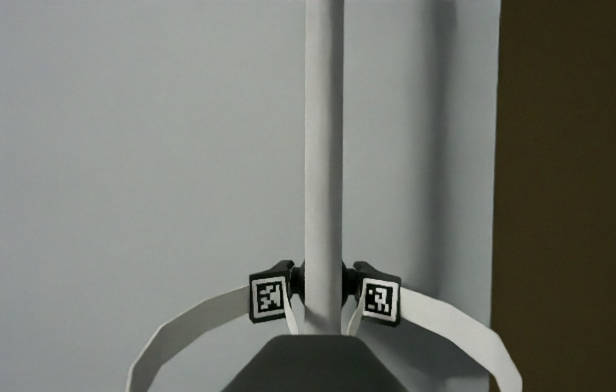

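Call:
execute_actions(
  actions=[
    {"r1":{"base":{"translate_m":-0.1},"joints":{"arm_m":0.34},"pace":"slow"}},
  ],
  cameras=[],
)

Call:
execute_actions(
  actions=[
    {"r1":{"base":{"strafe_m":0.063},"joints":{"arm_m":0.26,"wrist_yaw_rad":0.07},"pace":"slow"}},
  ],
  cameras=[],
)

Call:
execute_actions(
  actions=[
    {"r1":{"base":{"strafe_m":0.078},"joints":{"arm_m":0.18,"wrist_yaw_rad":0},"pace":"slow"}},
  ],
  cameras=[],
)

Call:
execute_actions(
  actions=[
    {"r1":{"base":{"strafe_m":0.095},"joints":{"arm_m":0.105,"wrist_yaw_rad":-0.07},"pace":"slow"},"r2":{"base":{"translate_m":0.3}}},
  ],
  cameras=["r1_wrist_camera","r1_head_camera"],
)

Scene clock: 97.63 s.
r1.base_odometry: x=-0.607 y=+0.255 heading=+2.360 (m, m, rad; r1's odometry frame)
r1.turned_by_wheels: +0.000 (rad since the last result)
r1.turned_by_imu: +0.000 (rad since the last result)
r1.base_tilt: forward=-0.6 right=-0.6 (deg)
r1.lidar_m: 0.72 0.96 1.47 2.02 2.10 1.60 0.95 0.63 1.12 1.03 1.12 1.17
r1.base_status: done
r1.joint_positions: lift_m=+0.700 arm_m=+0.340 wrist_yaw_rad=+0.143 wrist_pitch_rad=+0.016 wrist_roll_rad=+0.010 gripper_m=-0.037
r1.joint_status: all done
r1.motor_effort: lift_m=+17(16) arm_m=-2(13) wrist_yaw_rad=-7(8) wrist_pitch_rad=-9(10) wrist_roll_rad=+0(1) gripper_m=-26(27) wheel_0=-8(11) wheel_1=-6(7) wheel_2=+8(13) (%)
r1.hand_pose: x=+0.8093 y=-0.0455 z=+0.8738 quat_wxyz=(+0.997, +0.005, +0.008, +0.071) (m; r1's base frame)
r1.wrist_depth_mm: 402 334 286 236 221 205 512 / 410 340 291 238 223 206 517 / 413 343 290 239 224 211 517 / 418 345 293 242 226 211 521 / 424 347 297 200 224 213 525 / 430 353 178 182 179 211 530 / 430 355 303 - 224 209 535
r2.base_odometry: x=-0.809 y=-1.293 heading=-0.259 (m, m, rad; r2's odometry frame)
r2.turned_by_wheels: +0.000 (rad since the last result)
r2.turned_by_imu: +0.000 (rad since the last result)
r2.base_tilt: forward=-0.5 right=+0.2 (deg)
r2.lidar_m: 0.41 0.88 2.51 1.79 0.65 0.45 0.42 0.46 0.65 0.72 0.72 0.99
r2.base_status: not commanded
r2.joint_positions: lift_m=+0.900 arm_m=+0.006 wrist_yaw_rad=+0.300 wrist_pitch_rad=+0.304 wrist_roll_rad=+0.000 gripper_m=+0.080
r2.joint_status: not commanded
r2.motor_effort: lift_m=+22(22) arm_m=-5(4) wrist_yaw_rad=-1(0) wrist_pitch_rad=-11(11) wrist_roll_rad=-2(0) gripper_m=-20(16) wheel_0=+3(3) wheel_1=+1(1) wheel_2=+0(0) (%)
r2.hand_pose: x=+0.4655 y=-0.0022 z=+0.9917 quat_wxyz=(+0.977, -0.023, +0.149, +0.148) (m; r2's base frame)
r2.wrist_depth_mm: - - - 1661 1756 1618 1537 / - - 732 1661 1808 1661 1576 / - - 699 224 1576 1756 1661 / - - 707 212 196 1921 1756 / - - 206 212 209 1921 1808 / 1808 1756 193 205 193 188 1618 / 1576 1499 1308 - 1366 1430 1397
pictures: none
No camera images: the call's "cameras" was empty. Leave "cameras" out to get every camera's image.

Scene clock: 99.70 s.
r1.base_odometry: x=-0.652 y=+0.210 heading=+2.360 (m, m, rad; r1's odometry frame)
r1.turned_by_wheels: -0.001 (rad since the last result)
r1.turned_by_imu: -0.003 (rad since the last result)
r1.base_tilt: forward=-0.6 right=-0.6 (deg)
r1.lidar_m: 0.66 0.91 1.47 1.95 2.01 1.60 1.47 0.66 0.72 1.10 1.18 1.14
r1.base_status: done
r1.joint_positions: lift_m=+0.700 arm_m=+0.263 wrist_yaw_rad=+0.072 wrist_pitch_rad=+0.016 wrist_roll_rad=+0.010 gripper_m=-0.037
r1.joint_status: all done
r1.motor_effort: lift_m=+16(16) arm_m=-14(16) wrist_yaw_rad=-6(51) wrist_pitch_rad=-10(9) wrist_roll_rad=+0(0) gripper_m=-25(32) wheel_0=-10(15) wheel_1=-5(6) wheel_2=+3(18) (%)
r1.hand_pose: x=+0.7274 y=-0.0665 z=+0.8738 quat_wxyz=(+0.999, +0.005, +0.008, +0.036) (m; r1's base frame)
r1.wrist_depth_mm: 436 349 294 237 221 204 609 / 439 353 296 240 222 204 621 / 445 357 297 241 223 206 621 / 452 359 300 243 225 207 627 / 455 364 304 198 223 208 640 / 462 366 178 182 179 210 634 / 462 375 309 - 224 208 647
r2.base_odometry: x=-0.809 y=-1.293 heading=-0.259 (m, m, rad; r2's odometry frame)
r2.turned_by_wheels: +0.000 (rad since the last result)
r2.turned_by_imu: +0.000 (rad since the last result)
r2.base_tilt: forward=-0.6 right=+0.2 (deg)
r2.lidar_m: 0.40 0.91 2.51 1.80 0.63 0.44 0.42 0.45 0.63 0.71 0.72 1.00
r2.base_status: not commanded
r2.joint_positions: lift_m=+0.900 arm_m=+0.006 wrist_yaw_rad=+0.300 wrist_pitch_rad=+0.304 wrist_roll_rad=+0.000 gripper_m=+0.080
r2.joint_status: not commanded
r2.motor_effort: lift_m=+22(22) arm_m=-4(4) wrist_yaw_rad=-1(0) wrist_pitch_rad=-10(10) wrist_roll_rad=-1(1) gripper_m=-19(19) wheel_0=+3(3) wheel_1=+1(1) wheel_2=+0(0) (%)
r2.hand_pose: x=+0.4655 y=-0.0022 z=+0.9917 quat_wxyz=(+0.977, -0.023, +0.149, +0.148) (m; r2's base frame)
r2.wrist_depth_mm: - - 1921 1618 1708 1618 1537 / - - 1863 1618 1808 1708 1576 / - - 723 224 1537 1756 1708 / - - 788 212 196 1921 1756 / - - 205 213 209 1921 1808 / 1863 1661 193 205 193 187 1618 / 1537 1537 1182 - 1397 1430 1430
pictures: none
No camera images: the call's "cameras" was empty. Leave "cameras" out to get every camera's image.

Scene clock: 101.77 s.
r1.base_odometry: x=-0.707 y=+0.155 heading=+2.358 (m, m, rad; r1's odometry frame)
r1.turned_by_wheels: -0.001 (rad since the last result)
r1.turned_by_imu: -0.001 (rad since the last result)
r1.base_tilt: forward=-0.5 right=-0.5 (deg)
r1.lidar_m: 0.56 0.90 1.45 1.87 1.92 1.61 1.47 0.72 0.73 1.18 1.27 0.60
r1.base_status: done
r1.joint_positions: lift_m=+0.700 arm_m=+0.182 wrist_yaw_rad=+0.000 wrist_pitch_rad=+0.017 wrist_roll_rad=+0.010 gripper_m=-0.037
r1.joint_status: all done
r1.motor_effort: lift_m=+17(16) arm_m=-14(17) wrist_yaw_rad=+1(54) wrist_pitch_rad=-10(11) wrist_roll_rad=+0(0) gripper_m=-29(33) wheel_0=-11(15) wheel_1=-5(3) wheel_2=+2(17) (%)
r1.hand_pose: x=+0.6417 y=-0.0875 z=+0.8736 quat_wxyz=(+1.000, +0.005, +0.008, +0.000) (m; r1's base frame)
r1.wrist_depth_mm: 480 375 303 238 220 197 723 / 496 377 307 241 222 198 741 / 500 382 309 242 223 199 741 / 508 387 312 245 224 204 750 / 512 389 315 198 222 205 750 / 521 394 178 181 179 203 768 / 521 397 320 - 223 204 768
r2.base_odometry: x=-0.809 y=-1.293 heading=-0.259 (m, m, rad; r2's odometry frame)
r2.turned_by_wheels: +0.000 (rad since the last result)
r2.turned_by_imu: +0.000 (rad since the last result)
r2.base_tilt: forward=-0.6 right=+0.3 (deg)
r2.lidar_m: 0.41 0.95 2.47 1.76 0.66 0.46 0.42 0.47 0.64 0.72 0.72 0.98
r2.base_status: not commanded
r2.joint_positions: lift_m=+0.900 arm_m=+0.006 wrist_yaw_rad=+0.300 wrist_pitch_rad=+0.304 wrist_roll_rad=+0.000 gripper_m=+0.080
r2.joint_status: not commanded
r2.motor_effort: lift_m=+22(22) arm_m=-4(4) wrist_yaw_rad=-1(0) wrist_pitch_rad=-11(12) wrist_roll_rad=-1(1) gripper_m=-17(16) wheel_0=+3(3) wheel_1=+1(1) wheel_2=+0(0) (%)
r2.hand_pose: x=+0.4655 y=-0.0022 z=+0.9917 quat_wxyz=(+0.977, -0.023, +0.149, +0.148) (m; r2's base frame)
r2.wrist_depth_mm: - - 1921 1499 - 1618 1464 / - - 1921 1618 - 1618 1576 / - 768 768 224 - 1756 1661 / - - 820 211 196 1863 1756 / - - 204 212 209 1863 1808 / 1863 1708 193 206 193 188 1618 / 1537 1537 1160 - 1397 1430 1397
pictures: none
No camera images: the call's "cameras" was empty. Leave "cameras" out to get every camera's image.

Scene clock: 104.23 s.
r1.base_odometry: x=-0.774 y=+0.088 heading=+2.357 (m, m, rad; r1's odometry frame)
r1.turned_by_wheels: -0.001 (rad since the last result)
r1.turned_by_imu: -0.001 (rad since the last result)
r1.base_tilt: forward=-0.6 right=-0.5 (deg)
r1.lidar_m: 0.48 0.93 1.48 1.77 1.85 1.62 1.48 0.77 0.60 1.28 1.36 0.50
r1.base_status: done
r1.joint_positions: lift_m=+0.700 arm_m=+0.107 wrist_yaw_rad=-0.074 wrist_pitch_rad=+0.017 wrist_roll_rad=+0.010 gripper_m=-0.037
r1.joint_status: all done
r1.motor_effort: lift_m=+17(17) arm_m=-12(17) wrist_yaw_rad=+11(54) wrist_pitch_rad=-12(13) wrist_roll_rad=+1(0) gripper_m=-25(31) wheel_0=-14(13) wheel_1=-3(5) wheel_2=+2(12) (%)
r1.hand_pose: x=+0.5592 y=-0.1086 z=+0.8734 quat_wxyz=(+0.999, +0.005, +0.009, -0.037) (m; r1's base frame)
r1.wrist_depth_mm: 559 407 319 260 220 191 866 / 574 413 322 262 221 192 891 / 585 418 324 265 223 193 891 / 591 421 329 266 224 198 891 / 609 427 330 200 220 199 904 / 615 436 179 183 181 193 917 / 621 436 334 - 221 198 904
r2.base_odometry: x=-0.519 y=-1.370 heading=-0.259 (m, m, rad; r2's odometry frame)
r2.turned_by_wheels: +0.000 (rad since the last result)
r2.turned_by_imu: -0.001 (rad since the last result)
r2.base_tilt: forward=-0.5 right=+0.2 (deg)
r2.lidar_m: 0.42 0.77 0.78 2.39 1.05 0.77 0.72 0.75 0.74 0.67 0.72 0.99
r2.base_status: done
r2.joint_positions: lift_m=+0.900 arm_m=+0.006 wrist_yaw_rad=+0.300 wrist_pitch_rad=+0.304 wrist_roll_rad=+0.000 gripper_m=+0.080
r2.joint_status: not commanded
r2.motor_effort: lift_m=+22(22) arm_m=-4(4) wrist_yaw_rad=-2(0) wrist_pitch_rad=-10(11) wrist_roll_rad=+0(1) gripper_m=-19(20) wheel_0=+4(10) wheel_1=+1(6) wheel_2=-2(10) (%)
r2.hand_pose: x=+0.4655 y=-0.0022 z=+0.9917 quat_wxyz=(+0.977, -0.023, +0.149, +0.148) (m; r2's base frame)
r2.wrist_depth_mm: 1983 1863 1464 - 1464 1366 1281 / - 1983 1576 - 1537 1397 1336 / 559 946 1118 224 1618 1499 1397 / 549 - 946 211 196 1618 1464 / 634 - 211 211 209 1618 1537 / 1756 661 192 206 193 187 1618 / 1576 1281 1430 - 1397 1464 1430
pictures: r1_head_camera, r1_wrist_camera
camera_calibration (this result's frames):
r1_wrist_camera: T_world_to_cam=[[-0.0529245, -0.998501, 0.0139674, -0.0873924], [-0.0351361, -0.0121163, -0.999309, 0.939898], [0.99798, -0.0533786, -0.0344422, -0.309999], [0, 0, 0, 1]] pos_world=[0.337772, -0.0924206, 0.929792]
Images, in order (width x height): r1_head_camera 420x560, r1_wrist_camera 616x392.

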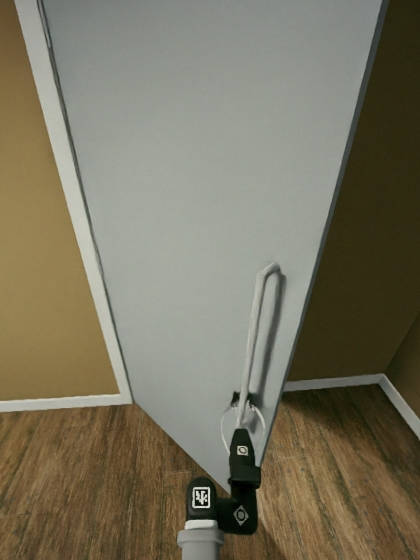

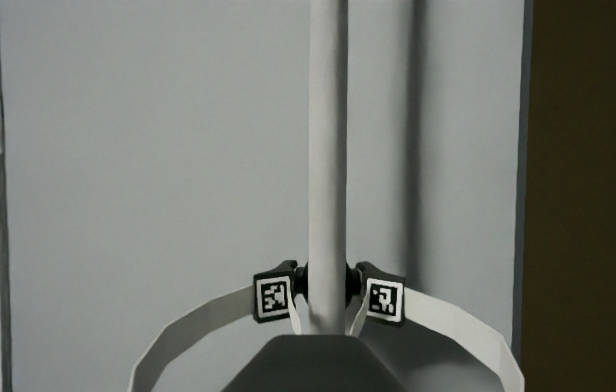

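Call:
execute_actions(
  actions=[
    {"r1":{"base":{"strafe_m":0.09},"joints":{"arm_m":0.052,"wrist_yaw_rad":-0.12},"pace":"slow"},"r2":{"base":{"translate_m":1.09}}},
  ],
  cameras=[],
)

Call:
execute_actions(
  actions=[
    {"r1":{"base":{"strafe_m":0.05},"joints":{"arm_m":0.025},"pace":"slow"},"r2":{"base":{"rotate_rad":0.58},"pace":"slow"}},
  ],
  cameras=["r2_head_camera","r2_head_left_camera"],
)

Scene clock: 113.07 s.
r1.base_odometry: x=-0.837 y=+0.025 heading=+2.356 (m, m, rad; r1's odometry frame)
r1.turned_by_wheels: -0.002 (rad since the last result)
r1.turned_by_imu: +0.000 (rad since the last result)
r1.base_tilt: forward=-0.6 right=-0.6 (deg)
r1.lidar_m: 0.54 1.02 1.45 1.69 1.74 1.62 1.49 1.52 1.47 0.62 0.54 0.43
r1.base_status: done
r1.joint_positions: lift_m=+0.700 arm_m=+0.054 wrist_yaw_rad=-0.133 wrist_pitch_rad=+0.018 wrist_roll_rad=+0.010 gripper_m=-0.037
r1.joint_status: all done
r1.on_its_own: wrist_yaw_rad is at rest, and its effort (+38) is outside its rest range (-13 to +13)
r1.motor_effort: lift_m=+17(17) arm_m=-9(17) wrist_yaw_rad=+38(38) wrist_pitch_rad=-14(15) wrist_roll_rad=+0(1) gripper_m=-23(29) wheel_0=-16(15) wheel_1=-3(3) wheel_2=-3(12) (%)
r1.hand_pose: x=+0.4989 y=-0.1249 z=+0.8731 quat_wxyz=(+0.998, +0.006, +0.009, -0.066) (m; r1's base frame)
r1.wrist_depth_mm: 668 442 332 265 221 190 1008 / 676 455 338 270 223 190 991 / 699 459 342 270 224 191 597 / 707 462 342 271 226 193 1008 / 723 466 345 190 221 194 1060 / 732 477 179 179 180 186 1042 / 741 480 353 - 221 196 1042
r2.base_odometry: x=+0.534 y=-1.649 heading=-0.259 (m, m, rad; r2's odometry frame)
r2.turned_by_wheels: +0.000 (rad since the last result)
r2.turned_by_imu: -0.003 (rad since the last result)
r2.base_tilt: forward=-0.5 right=+0.3 (deg)
r2.lidar_m: 0.42 2.25 0.42 0.45 0.56 1.89 1.81 1.02 0.75 0.72 0.74 0.83
r2.base_status: done
r2.joint_positions: lift_m=+0.900 arm_m=+0.006 wrist_yaw_rad=+0.300 wrist_pitch_rad=+0.304 wrist_roll_rad=+0.000 gripper_m=+0.080
r2.joint_status: not commanded
r2.motor_effort: lift_m=+22(22) arm_m=-5(4) wrist_yaw_rad=-3(0) wrist_pitch_rad=-11(11) wrist_roll_rad=-1(0) gripper_m=-19(20) wheel_0=+3(8) wheel_1=+2(5) wheel_2=-1(11) (%)
r2.hand_pose: x=+0.4655 y=-0.0022 z=+0.9918 quat_wxyz=(+0.977, -0.023, +0.149, +0.148) (m; r2's base frame)
r2.wrist_depth_mm: - - - 504 473 445 418 / - - - 521 492 459 436 / - - - 223 521 480 455 / - - - 211 196 508 480 / - - 205 213 208 525 504 / 1098 1708 193 206 193 188 525 / 1060 1499 1464 - 627 603 559
pictures: none
No camera images: the call's "cameras" was empty. Leave "cameras" out to get every camera's image.

Scene clock: 114.87 s.
r1.base_odometry: x=-0.872 y=-0.010 heading=+2.354 (m, m, rad; r1's odometry frame)
r1.turned_by_wheels: -0.002 (rad since the last result)
r1.turned_by_imu: -0.002 (rad since the last result)
r1.base_tilt: forward=-0.6 right=-0.6 (deg)
r1.lidar_m: 0.51 1.08 1.44 1.65 1.70 1.62 1.49 1.55 1.52 0.67 0.59 0.41
r1.base_status: done
r1.joint_positions: lift_m=+0.700 arm_m=+0.026 wrist_yaw_rad=-0.138 wrist_pitch_rad=+0.018 wrist_roll_rad=+0.010 gripper_m=-0.037
r1.joint_status: all done
r1.on_its_own: wrist_yaw_rad is at rest, and its effort (+52) is outside its rest range (-13 to +13)
r1.motor_effort: lift_m=+17(17) arm_m=-8(13) wrist_yaw_rad=+52(52) wrist_pitch_rad=-14(15) wrist_roll_rad=+1(0) gripper_m=-24(26) wheel_0=-17(21) wheel_1=-2(6) wheel_2=-6(6) (%)
r1.hand_pose: x=+0.4710 y=-0.1262 z=+0.8732 quat_wxyz=(+0.998, +0.006, +0.009, -0.069) (m; r1's base frame)
r1.wrist_depth_mm: 732 500 357 273 217 189 1042 / 732 508 355 277 218 189 427 / 741 512 362 277 220 190 535 / 759 521 366 279 221 191 1042 / 750 525 368 273 217 193 1060 / 768 530 178 183 179 185 1078 / 778 544 373 - 223 190 1078
r2.base_odometry: x=+0.535 y=-1.649 heading=+0.320 (m, m, rad; r2's odometry frame)
r2.turned_by_wheels: +0.579 (rad since the last result)
r2.turned_by_imu: +0.586 (rad since the last result)
r2.base_tilt: forward=-0.5 right=+0.2 (deg)
r2.lidar_m: 0.42 0.46 0.47 0.61 1.88 1.81 0.95 0.74 0.72 0.76 0.81 0.79
r2.base_status: done
r2.joint_positions: lift_m=+0.900 arm_m=+0.006 wrist_yaw_rad=+0.300 wrist_pitch_rad=+0.304 wrist_roll_rad=+0.000 gripper_m=+0.080
r2.joint_status: not commanded
r2.motor_effort: lift_m=+22(22) arm_m=-4(4) wrist_yaw_rad=-2(2) wrist_pitch_rad=-11(11) wrist_roll_rad=-1(1) gripper_m=-18(18) wheel_0=-5(6) wheel_1=-3(7) wheel_2=-2(10) (%)
r2.hand_pose: x=+0.4655 y=-0.0021 z=+0.9918 quat_wxyz=(+0.977, -0.023, +0.149, +0.148) (m; r2's base frame)
r2.wrist_depth_mm: 407 512 741 - - - - / 404 521 759 - - - - / 410 530 723 224 - - - / 418 535 654 211 196 - - / 418 539 204 212 210 - - / 418 473 191 206 194 189 1708 / 424 544 691 - 1397 1397 1397
pictures: r2_head_camera, r2_head_left_camera
Images, in order (width x height): r2_head_camera 420x560, r2_head_left_camera 420x672.

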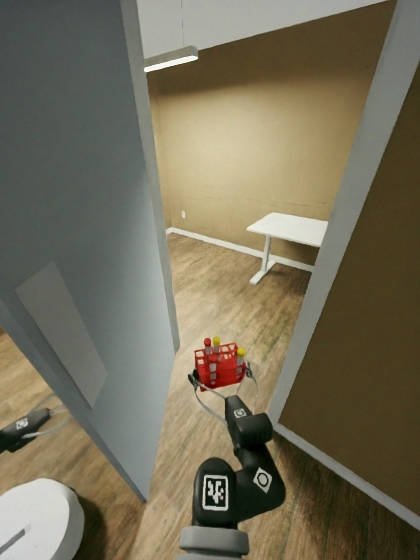

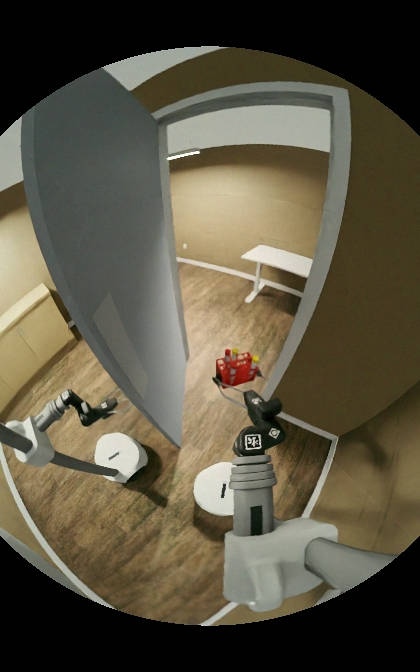

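Centred.

Call:
execute_actions(
  actions=[
    {"r1":{"joints":{"arm_m":0.015},"pace":"slow"},"r2":{"base":{"translate_m":1.45}}},
  ],
  cameras=[],
)

Call:
execute_actions(
  actions=[
    {"r1":{"joints":{"gripper_m":0.06},"base":{"strafe_m":-0.06},"pace":"slow"},"r2":{"base":{"rotate_rad":-1.0},"joints":{"wrist_yaw_rad":0},"pace":"slow"}},
  ],
  cameras=["r1_head_camera"],
)

Call:
execute_actions(
  actions=[
    {"r2":{"base":{"translate_m":0.45},"joints":{"arm_m":0.3}}},
  ],
  cameras=["r2_head_camera","r1_head_camera","r2_wrist_camera"],
)

Scene clock: 127.20 s.
r1.base_odometry: x=-0.872 y=-0.010 heading=+2.354 (m, m, rad; r1's odometry frame)
r1.turned_by_wheels: +0.000 (rad since the last result)
r1.turned_by_imu: +0.003 (rad since the last result)
r1.base_tilt: forward=-0.6 right=-0.6 (deg)
r1.lidar_m: 0.48 1.08 1.42 1.63 1.68 1.64 1.47 1.54 1.51 1.42 1.49 0.40
r1.base_status: not commanded
r1.joint_positions: lift_m=+0.700 arm_m=+0.017 wrist_yaw_rad=-0.131 wrist_pitch_rad=+0.018 wrist_roll_rad=+0.010 gripper_m=-0.037
r1.joint_status: all done
r1.on_its_own: wrist_yaw_rad is at rest, and its effort (+31) is outside its rest range (-13 to +13)
r1.motor_effort: lift_m=+17(17) arm_m=-10(11) wrist_yaw_rad=+31(53) wrist_pitch_rad=-15(14) wrist_roll_rad=+0(1) gripper_m=-24(24) wheel_0=-16(17) wheel_1=-2(2) wheel_2=-4(6) (%)
r1.hand_pose: x=+0.4622 y=-0.1243 z=+0.8732 quat_wxyz=(+0.998, +0.006, +0.009, -0.065) (m; r1's base frame)
r1.wrist_depth_mm: 750 521 359 273 221 186 1042 / 759 525 364 276 223 187 1060 / 768 530 364 278 224 187 1060 / 768 544 370 279 224 188 1078 / 778 549 373 189 220 189 1060 / 778 559 179 180 178 181 1098 / 798 564 379 - 220 191 1098
r2.base_odometry: x=+1.911 y=-1.192 heading=+0.321 (m, m, rad; r2's odometry frame)
r2.turned_by_wheels: +0.000 (rad since the last result)
r2.turned_by_imu: -0.005 (rad since the last result)
r2.base_tilt: forward=-0.6 right=+0.2 (deg)
r2.lidar_m: 0.40 2.33 1.07 0.39 0.32 0.51 2.08 0.72 1.38 1.32 0.96 0.92
r2.base_status: done
r2.joint_positions: lift_m=+0.900 arm_m=+0.006 wrist_yaw_rad=+0.300 wrist_pitch_rad=+0.304 wrist_roll_rad=+0.000 gripper_m=+0.080
r2.joint_status: not commanded
r2.motor_effort: lift_m=+22(22) arm_m=-4(4) wrist_yaw_rad=-1(1) wrist_pitch_rad=-11(11) wrist_roll_rad=-1(1) gripper_m=-19(22) wheel_0=+3(10) wheel_1=+2(8) wheel_2=-1(12) (%)
r2.hand_pose: x=+0.4655 y=-0.0021 z=+0.9918 quat_wxyz=(+0.977, -0.023, +0.149, +0.148) (m; r2's base frame)
r2.wrist_depth_mm: 1708 1921 - - 1661 1397 1182 / 1708 1921 - - 1808 1430 1229 / 1808 - - 224 1863 1464 1255 / 1808 - - 211 196 1499 1308 / 1921 - 206 212 208 1499 1336 / 1863 1661 193 206 195 187 1397 / 1537 1537 1430 - 1366 1430 1366
pictures: none
No camera images: the call's "cameras" was empty. Leave "cameras" out to get every camera's image.

Scene clock: 130.47 s.
r1.base_odometry: x=-0.830 y=+0.032 heading=+2.354 (m, m, rad; r1's odometry frame)
r1.turned_by_wheels: +0.000 (rad since the last result)
r1.turned_by_imu: +0.001 (rad since the last result)
r1.base_tilt: forward=-0.6 right=-0.6 (deg)
r1.lidar_m: 0.77 1.05 1.44 1.68 1.77 1.63 1.47 1.51 1.47 1.35 1.42 0.67
r1.base_status: done
r1.joint_positions: lift_m=+0.700 arm_m=+0.016 wrist_yaw_rad=-0.120 wrist_pitch_rad=+0.015 wrist_roll_rad=+0.010 gripper_m=+0.060
r1.joint_status: all done
r1.motor_effort: lift_m=+17(17) arm_m=-6(9) wrist_yaw_rad=+2(56) wrist_pitch_rad=-4(14) wrist_roll_rad=+1(0) gripper_m=-1(22) wheel_0=-1(18) wheel_1=+1(10) wheel_2=-1(17) (%)
r1.hand_pose: x=+0.4628 y=-0.1214 z=+0.8741 quat_wxyz=(+0.998, +0.006, +0.007, -0.060) (m; r1's base frame)
r1.wrist_depth_mm: 768 691 609 549 500 459 1025 / 768 691 615 549 500 459 1025 / 778 699 615 559 504 459 1025 / 768 707 621 564 508 459 1042 / 778 715 634 569 500 477 1078 / 788 723 603 564 193 477 1060 / 798 723 640 - 508 477 1060
r2.base_odometry: x=+1.911 y=-1.192 heading=-0.679 (m, m, rad; r2's odometry frame)
r2.turned_by_wheels: -0.999 (rad since the last result)
r2.turned_by_imu: -1.011 (rad since the last result)
r2.base_tilt: forward=-0.5 right=+0.2 (deg)
r2.lidar_m: 0.40 0.92 1.85 2.29 0.87 0.38 0.35 0.47 0.75 0.71 1.50 1.24
r2.base_status: done
r2.joint_positions: lift_m=+0.900 arm_m=+0.006 wrist_yaw_rad=+0.000 wrist_pitch_rad=+0.304 wrist_roll_rad=+0.000 gripper_m=+0.080
r2.joint_status: all done
r2.motor_effort: lift_m=+22(22) arm_m=-5(4) wrist_yaw_rad=+0(3) wrist_pitch_rad=-11(11) wrist_roll_rad=-1(1) gripper_m=-21(20) wheel_0=+5(7) wheel_1=+1(9) wheel_2=+4(6) (%)
r2.hand_pose: x=+0.4520 y=-0.0874 z=+0.9918 quat_wxyz=(+0.989, +0.000, +0.151, +0.000) (m; r2's base frame)
r2.wrist_depth_mm: 1205 1308 1430 1576 1708 1537 1205 / 1205 1366 1537 1618 1808 1576 1281 / 1281 1397 1537 226 1537 1576 1308 / 1336 1281 1025 215 196 1308 1336 / 891 866 201 212 208 1576 1366 / 1060 1078 192 206 193 188 1430 / 1464 1464 1464 - 1430 1430 1397
pictures: r1_head_camera
Images, in order (width x height): r1_head_camera 420x560.

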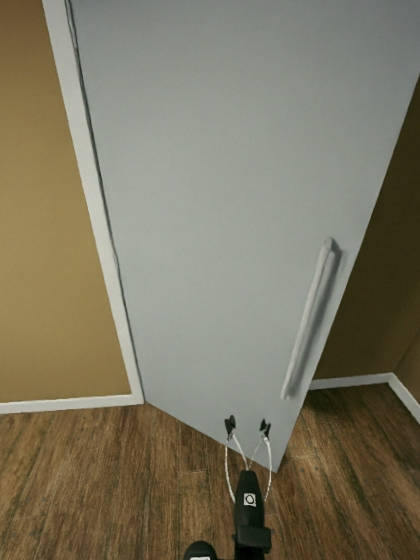

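Scene clock: 133.47 s.
r1.base_odometry: x=-0.830 y=+0.032 heading=+2.354 (m, m, rad; r1's odometry frame)
r1.turned_by_wheels: +0.000 (rad since the last result)
r1.turned_by_imu: +0.001 (rad since the last result)
r1.base_tilt: forward=-0.6 right=-0.6 (deg)
r1.lidar_m: 1.03 1.09 1.42 1.69 1.78 1.62 1.50 1.51 1.47 1.35 1.43 1.04
r1.base_status: not commanded
r1.joint_positions: lift_m=+0.700 arm_m=+0.016 wrist_yaw_rad=-0.120 wrist_pitch_rad=+0.015 wrist_roll_rad=+0.010 gripper_m=+0.060
r1.joint_status: not commanded
r1.motor_effort: lift_m=+17(17) arm_m=-6(6) wrist_yaw_rad=+1(1) wrist_pitch_rad=-6(5) wrist_roll_rad=+0(0) gripper_m=+0(4) wheel_0=-1(1) wheel_1=+1(1) wheel_2=-1(1) (%)
r1.hand_pose: x=+0.4628 y=-0.1214 z=+0.8741 quat_wxyz=(+0.998, +0.006, +0.007, -0.060) (m; r1's base frame)
r1.wrist_depth_mm: 778 778 798 820 820 960 1025 / 778 798 809 820 831 976 1025 / 768 798 831 831 831 991 1025 / 778 809 809 831 842 991 1008 / 788 820 820 831 854 991 1025 / 798 820 831 842 194 1008 1042 / 798 820 842 - 866 1008 1098
r2.base_odometry: x=+2.261 y=-1.474 heading=-0.678 (m, m, rad; r2's odometry frame)
r2.turned_by_wheels: +0.000 (rad since the last result)
r2.turned_by_imu: -0.001 (rad since the last result)
r2.base_tilt: forward=-0.6 right=+0.2 (deg)
r2.lidar_m: 0.53 0.50 0.58 2.07 2.09 0.92 0.78 0.80 0.84 1.12 1.32 0.71
r2.base_status: done
r2.joint_positions: lift_m=+0.900 arm_m=+0.299 wrist_yaw_rad=+0.000 wrist_pitch_rad=+0.303 wrist_roll_rad=+0.000 gripper_m=+0.080
r2.joint_status: all done
r2.motor_effort: lift_m=+22(22) arm_m=+5(3) wrist_yaw_rad=+0(1) wrist_pitch_rad=-10(11) wrist_roll_rad=-1(2) gripper_m=-20(19) wheel_0=+5(7) wheel_1=+2(4) wheel_2=-2(11) (%)
r2.hand_pose: x=+0.7454 y=-0.0874 z=+0.9918 quat_wxyz=(+0.989, +0.000, +0.151, +0.000) (m; r2's base frame)
r2.wrist_depth_mm: 668 723 788 866 960 1042 931 / 699 741 831 904 1025 1118 960 / 715 788 842 224 991 1160 1008 / 750 820 854 211 196 1182 1025 / 778 820 211 212 208 723 759 / 640 585 193 206 195 188 580 / 535 525 500 - 488 500 488
pictures: r1_head_camera, r2_head_camera, r2_wrist_camera
camera_calibration (this result's frames):
r2_wrist_camera: T_world_to_cam=[[0.0352195, -0.998805, -0.0338825, -0.0695727], [-0.339917, 0.01991, -0.940245, 1.23525], [0.939796, 0.0446322, -0.338809, -0.134466], [0, 0, 0, 1]] pos_world=[0.548701, -0.0880818, 1.11352]
Images, in order (width x height): r1_head_camera 420x560, r2_head_camera 420x560, r2_wrist_camera 616x392.

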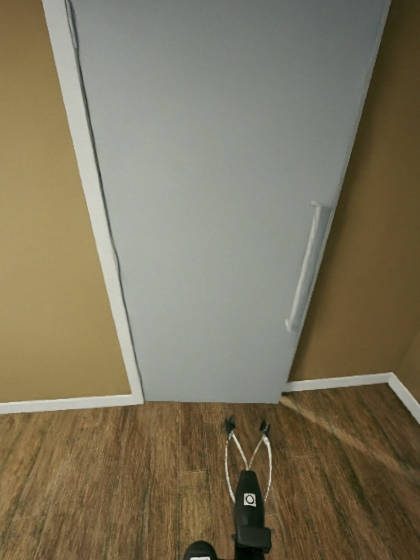

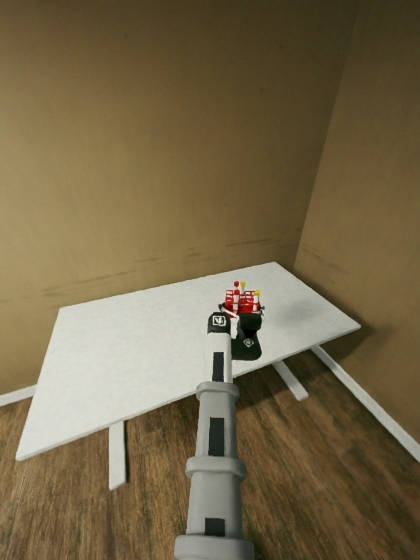

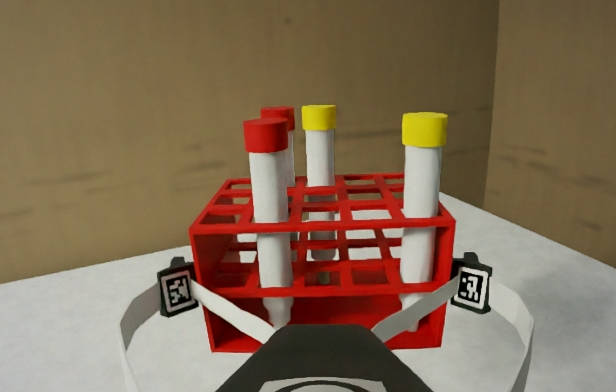

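Drop needed is about 0.243.

Call:
execute_actions(
  actions=[
    {"r2":{"joints":{"lift_m":0.67,"arm_m":0.35}}},
  ],
  cameras=["r2_wrist_camera"],
)

Scene clock: 138.37 s.
r1.base_odometry: x=-0.830 y=+0.032 heading=+2.354 (m, m, rad; r1's odometry frame)
r1.turned_by_wheels: +0.000 (rad since the last result)
r1.turned_by_imu: +0.001 (rad since the last result)
r1.base_tilt: forward=-0.6 right=-0.6 (deg)
r1.lidar_m: 1.06 1.10 1.44 1.68 1.76 1.62 1.50 1.52 1.46 1.35 1.44 1.13
r1.base_status: not commanded
r1.joint_positions: lift_m=+0.700 arm_m=+0.016 wrist_yaw_rad=-0.120 wrist_pitch_rad=+0.015 wrist_roll_rad=+0.010 gripper_m=+0.060
r1.joint_status: not commanded
r1.motor_effort: lift_m=+17(17) arm_m=-5(5) wrist_yaw_rad=+1(2) wrist_pitch_rad=-5(6) wrist_roll_rad=+0(1) gripper_m=-3(7) wheel_0=-1(1) wheel_1=+1(1) wheel_2=+0(0) (%)
r1.hand_pose: x=+0.4628 y=-0.1214 z=+0.8741 quat_wxyz=(+0.998, +0.006, +0.007, -0.060) (m; r1's base frame)
r1.wrist_depth_mm: 778 820 842 878 931 976 991 / 788 831 842 878 917 976 1025 / 778 820 866 891 917 976 1042 / 778 820 866 917 946 976 1042 / 778 831 854 904 931 991 1042 / 798 842 854 904 193 1008 1060 / 798 842 866 - 976 1008 1042
r2.base_odometry: x=+2.261 y=-1.474 heading=-0.678 (m, m, rad; r2's odometry frame)
r2.turned_by_wheels: +0.000 (rad since the last result)
r2.turned_by_imu: +0.000 (rad since the last result)
r2.base_tilt: forward=-0.6 right=+0.2 (deg)
r2.lidar_m: 0.52 0.49 0.55 2.05 2.06 0.94 0.79 0.78 0.83 1.12 1.31 0.69
r2.base_status: not commanded
r2.joint_positions: lift_m=+0.670 arm_m=+0.349 wrist_yaw_rad=+0.000 wrist_pitch_rad=+0.303 wrist_roll_rad=+0.000 gripper_m=+0.080
r2.joint_status: all done
r2.motor_effort: lift_m=+16(18) arm_m=+5(6) wrist_yaw_rad=-1(1) wrist_pitch_rad=-10(10) wrist_roll_rad=-1(0) gripper_m=-22(18) wheel_0=+5(5) wheel_1=+2(2) wheel_2=-1(2) (%)
r2.hand_pose: x=+0.7954 y=-0.0874 z=+0.7623 quat_wxyz=(+0.989, +0.000, +0.151, +0.000) (m; r2's base frame)
r2.wrist_depth_mm: 640 676 759 820 904 1008 904 / 661 707 788 842 960 1042 946 / 691 732 768 226 609 723 723 / 530 512 424 211 196 445 433 / 355 351 206 212 209 300 309 / 267 242 193 206 195 187 240 / 220 216 209 - 202 204 -
pictures: r2_wrist_camera
camera_calibration (this result's frames):
r2_wrist_camera: T_world_to_cam=[[0.0351989, -0.998806, -0.0338827, -0.0790994], [-0.339924, 0.0199168, -0.940242, 1.0364], [0.939794, 0.044613, -0.338817, -0.259195], [0, 0, 0, 1]] pos_world=[0.598672, -0.0880834, 0.88397]
Images, in order (width x height): r2_wrist_camera 616x392.

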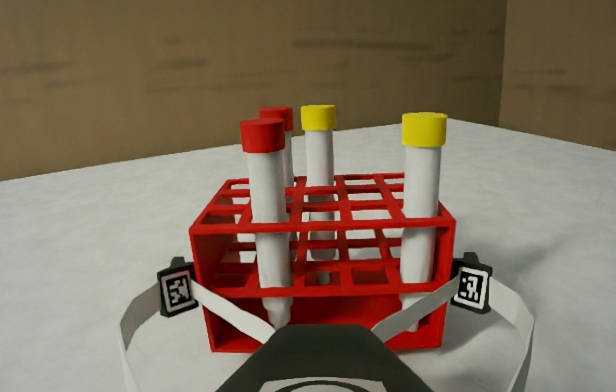

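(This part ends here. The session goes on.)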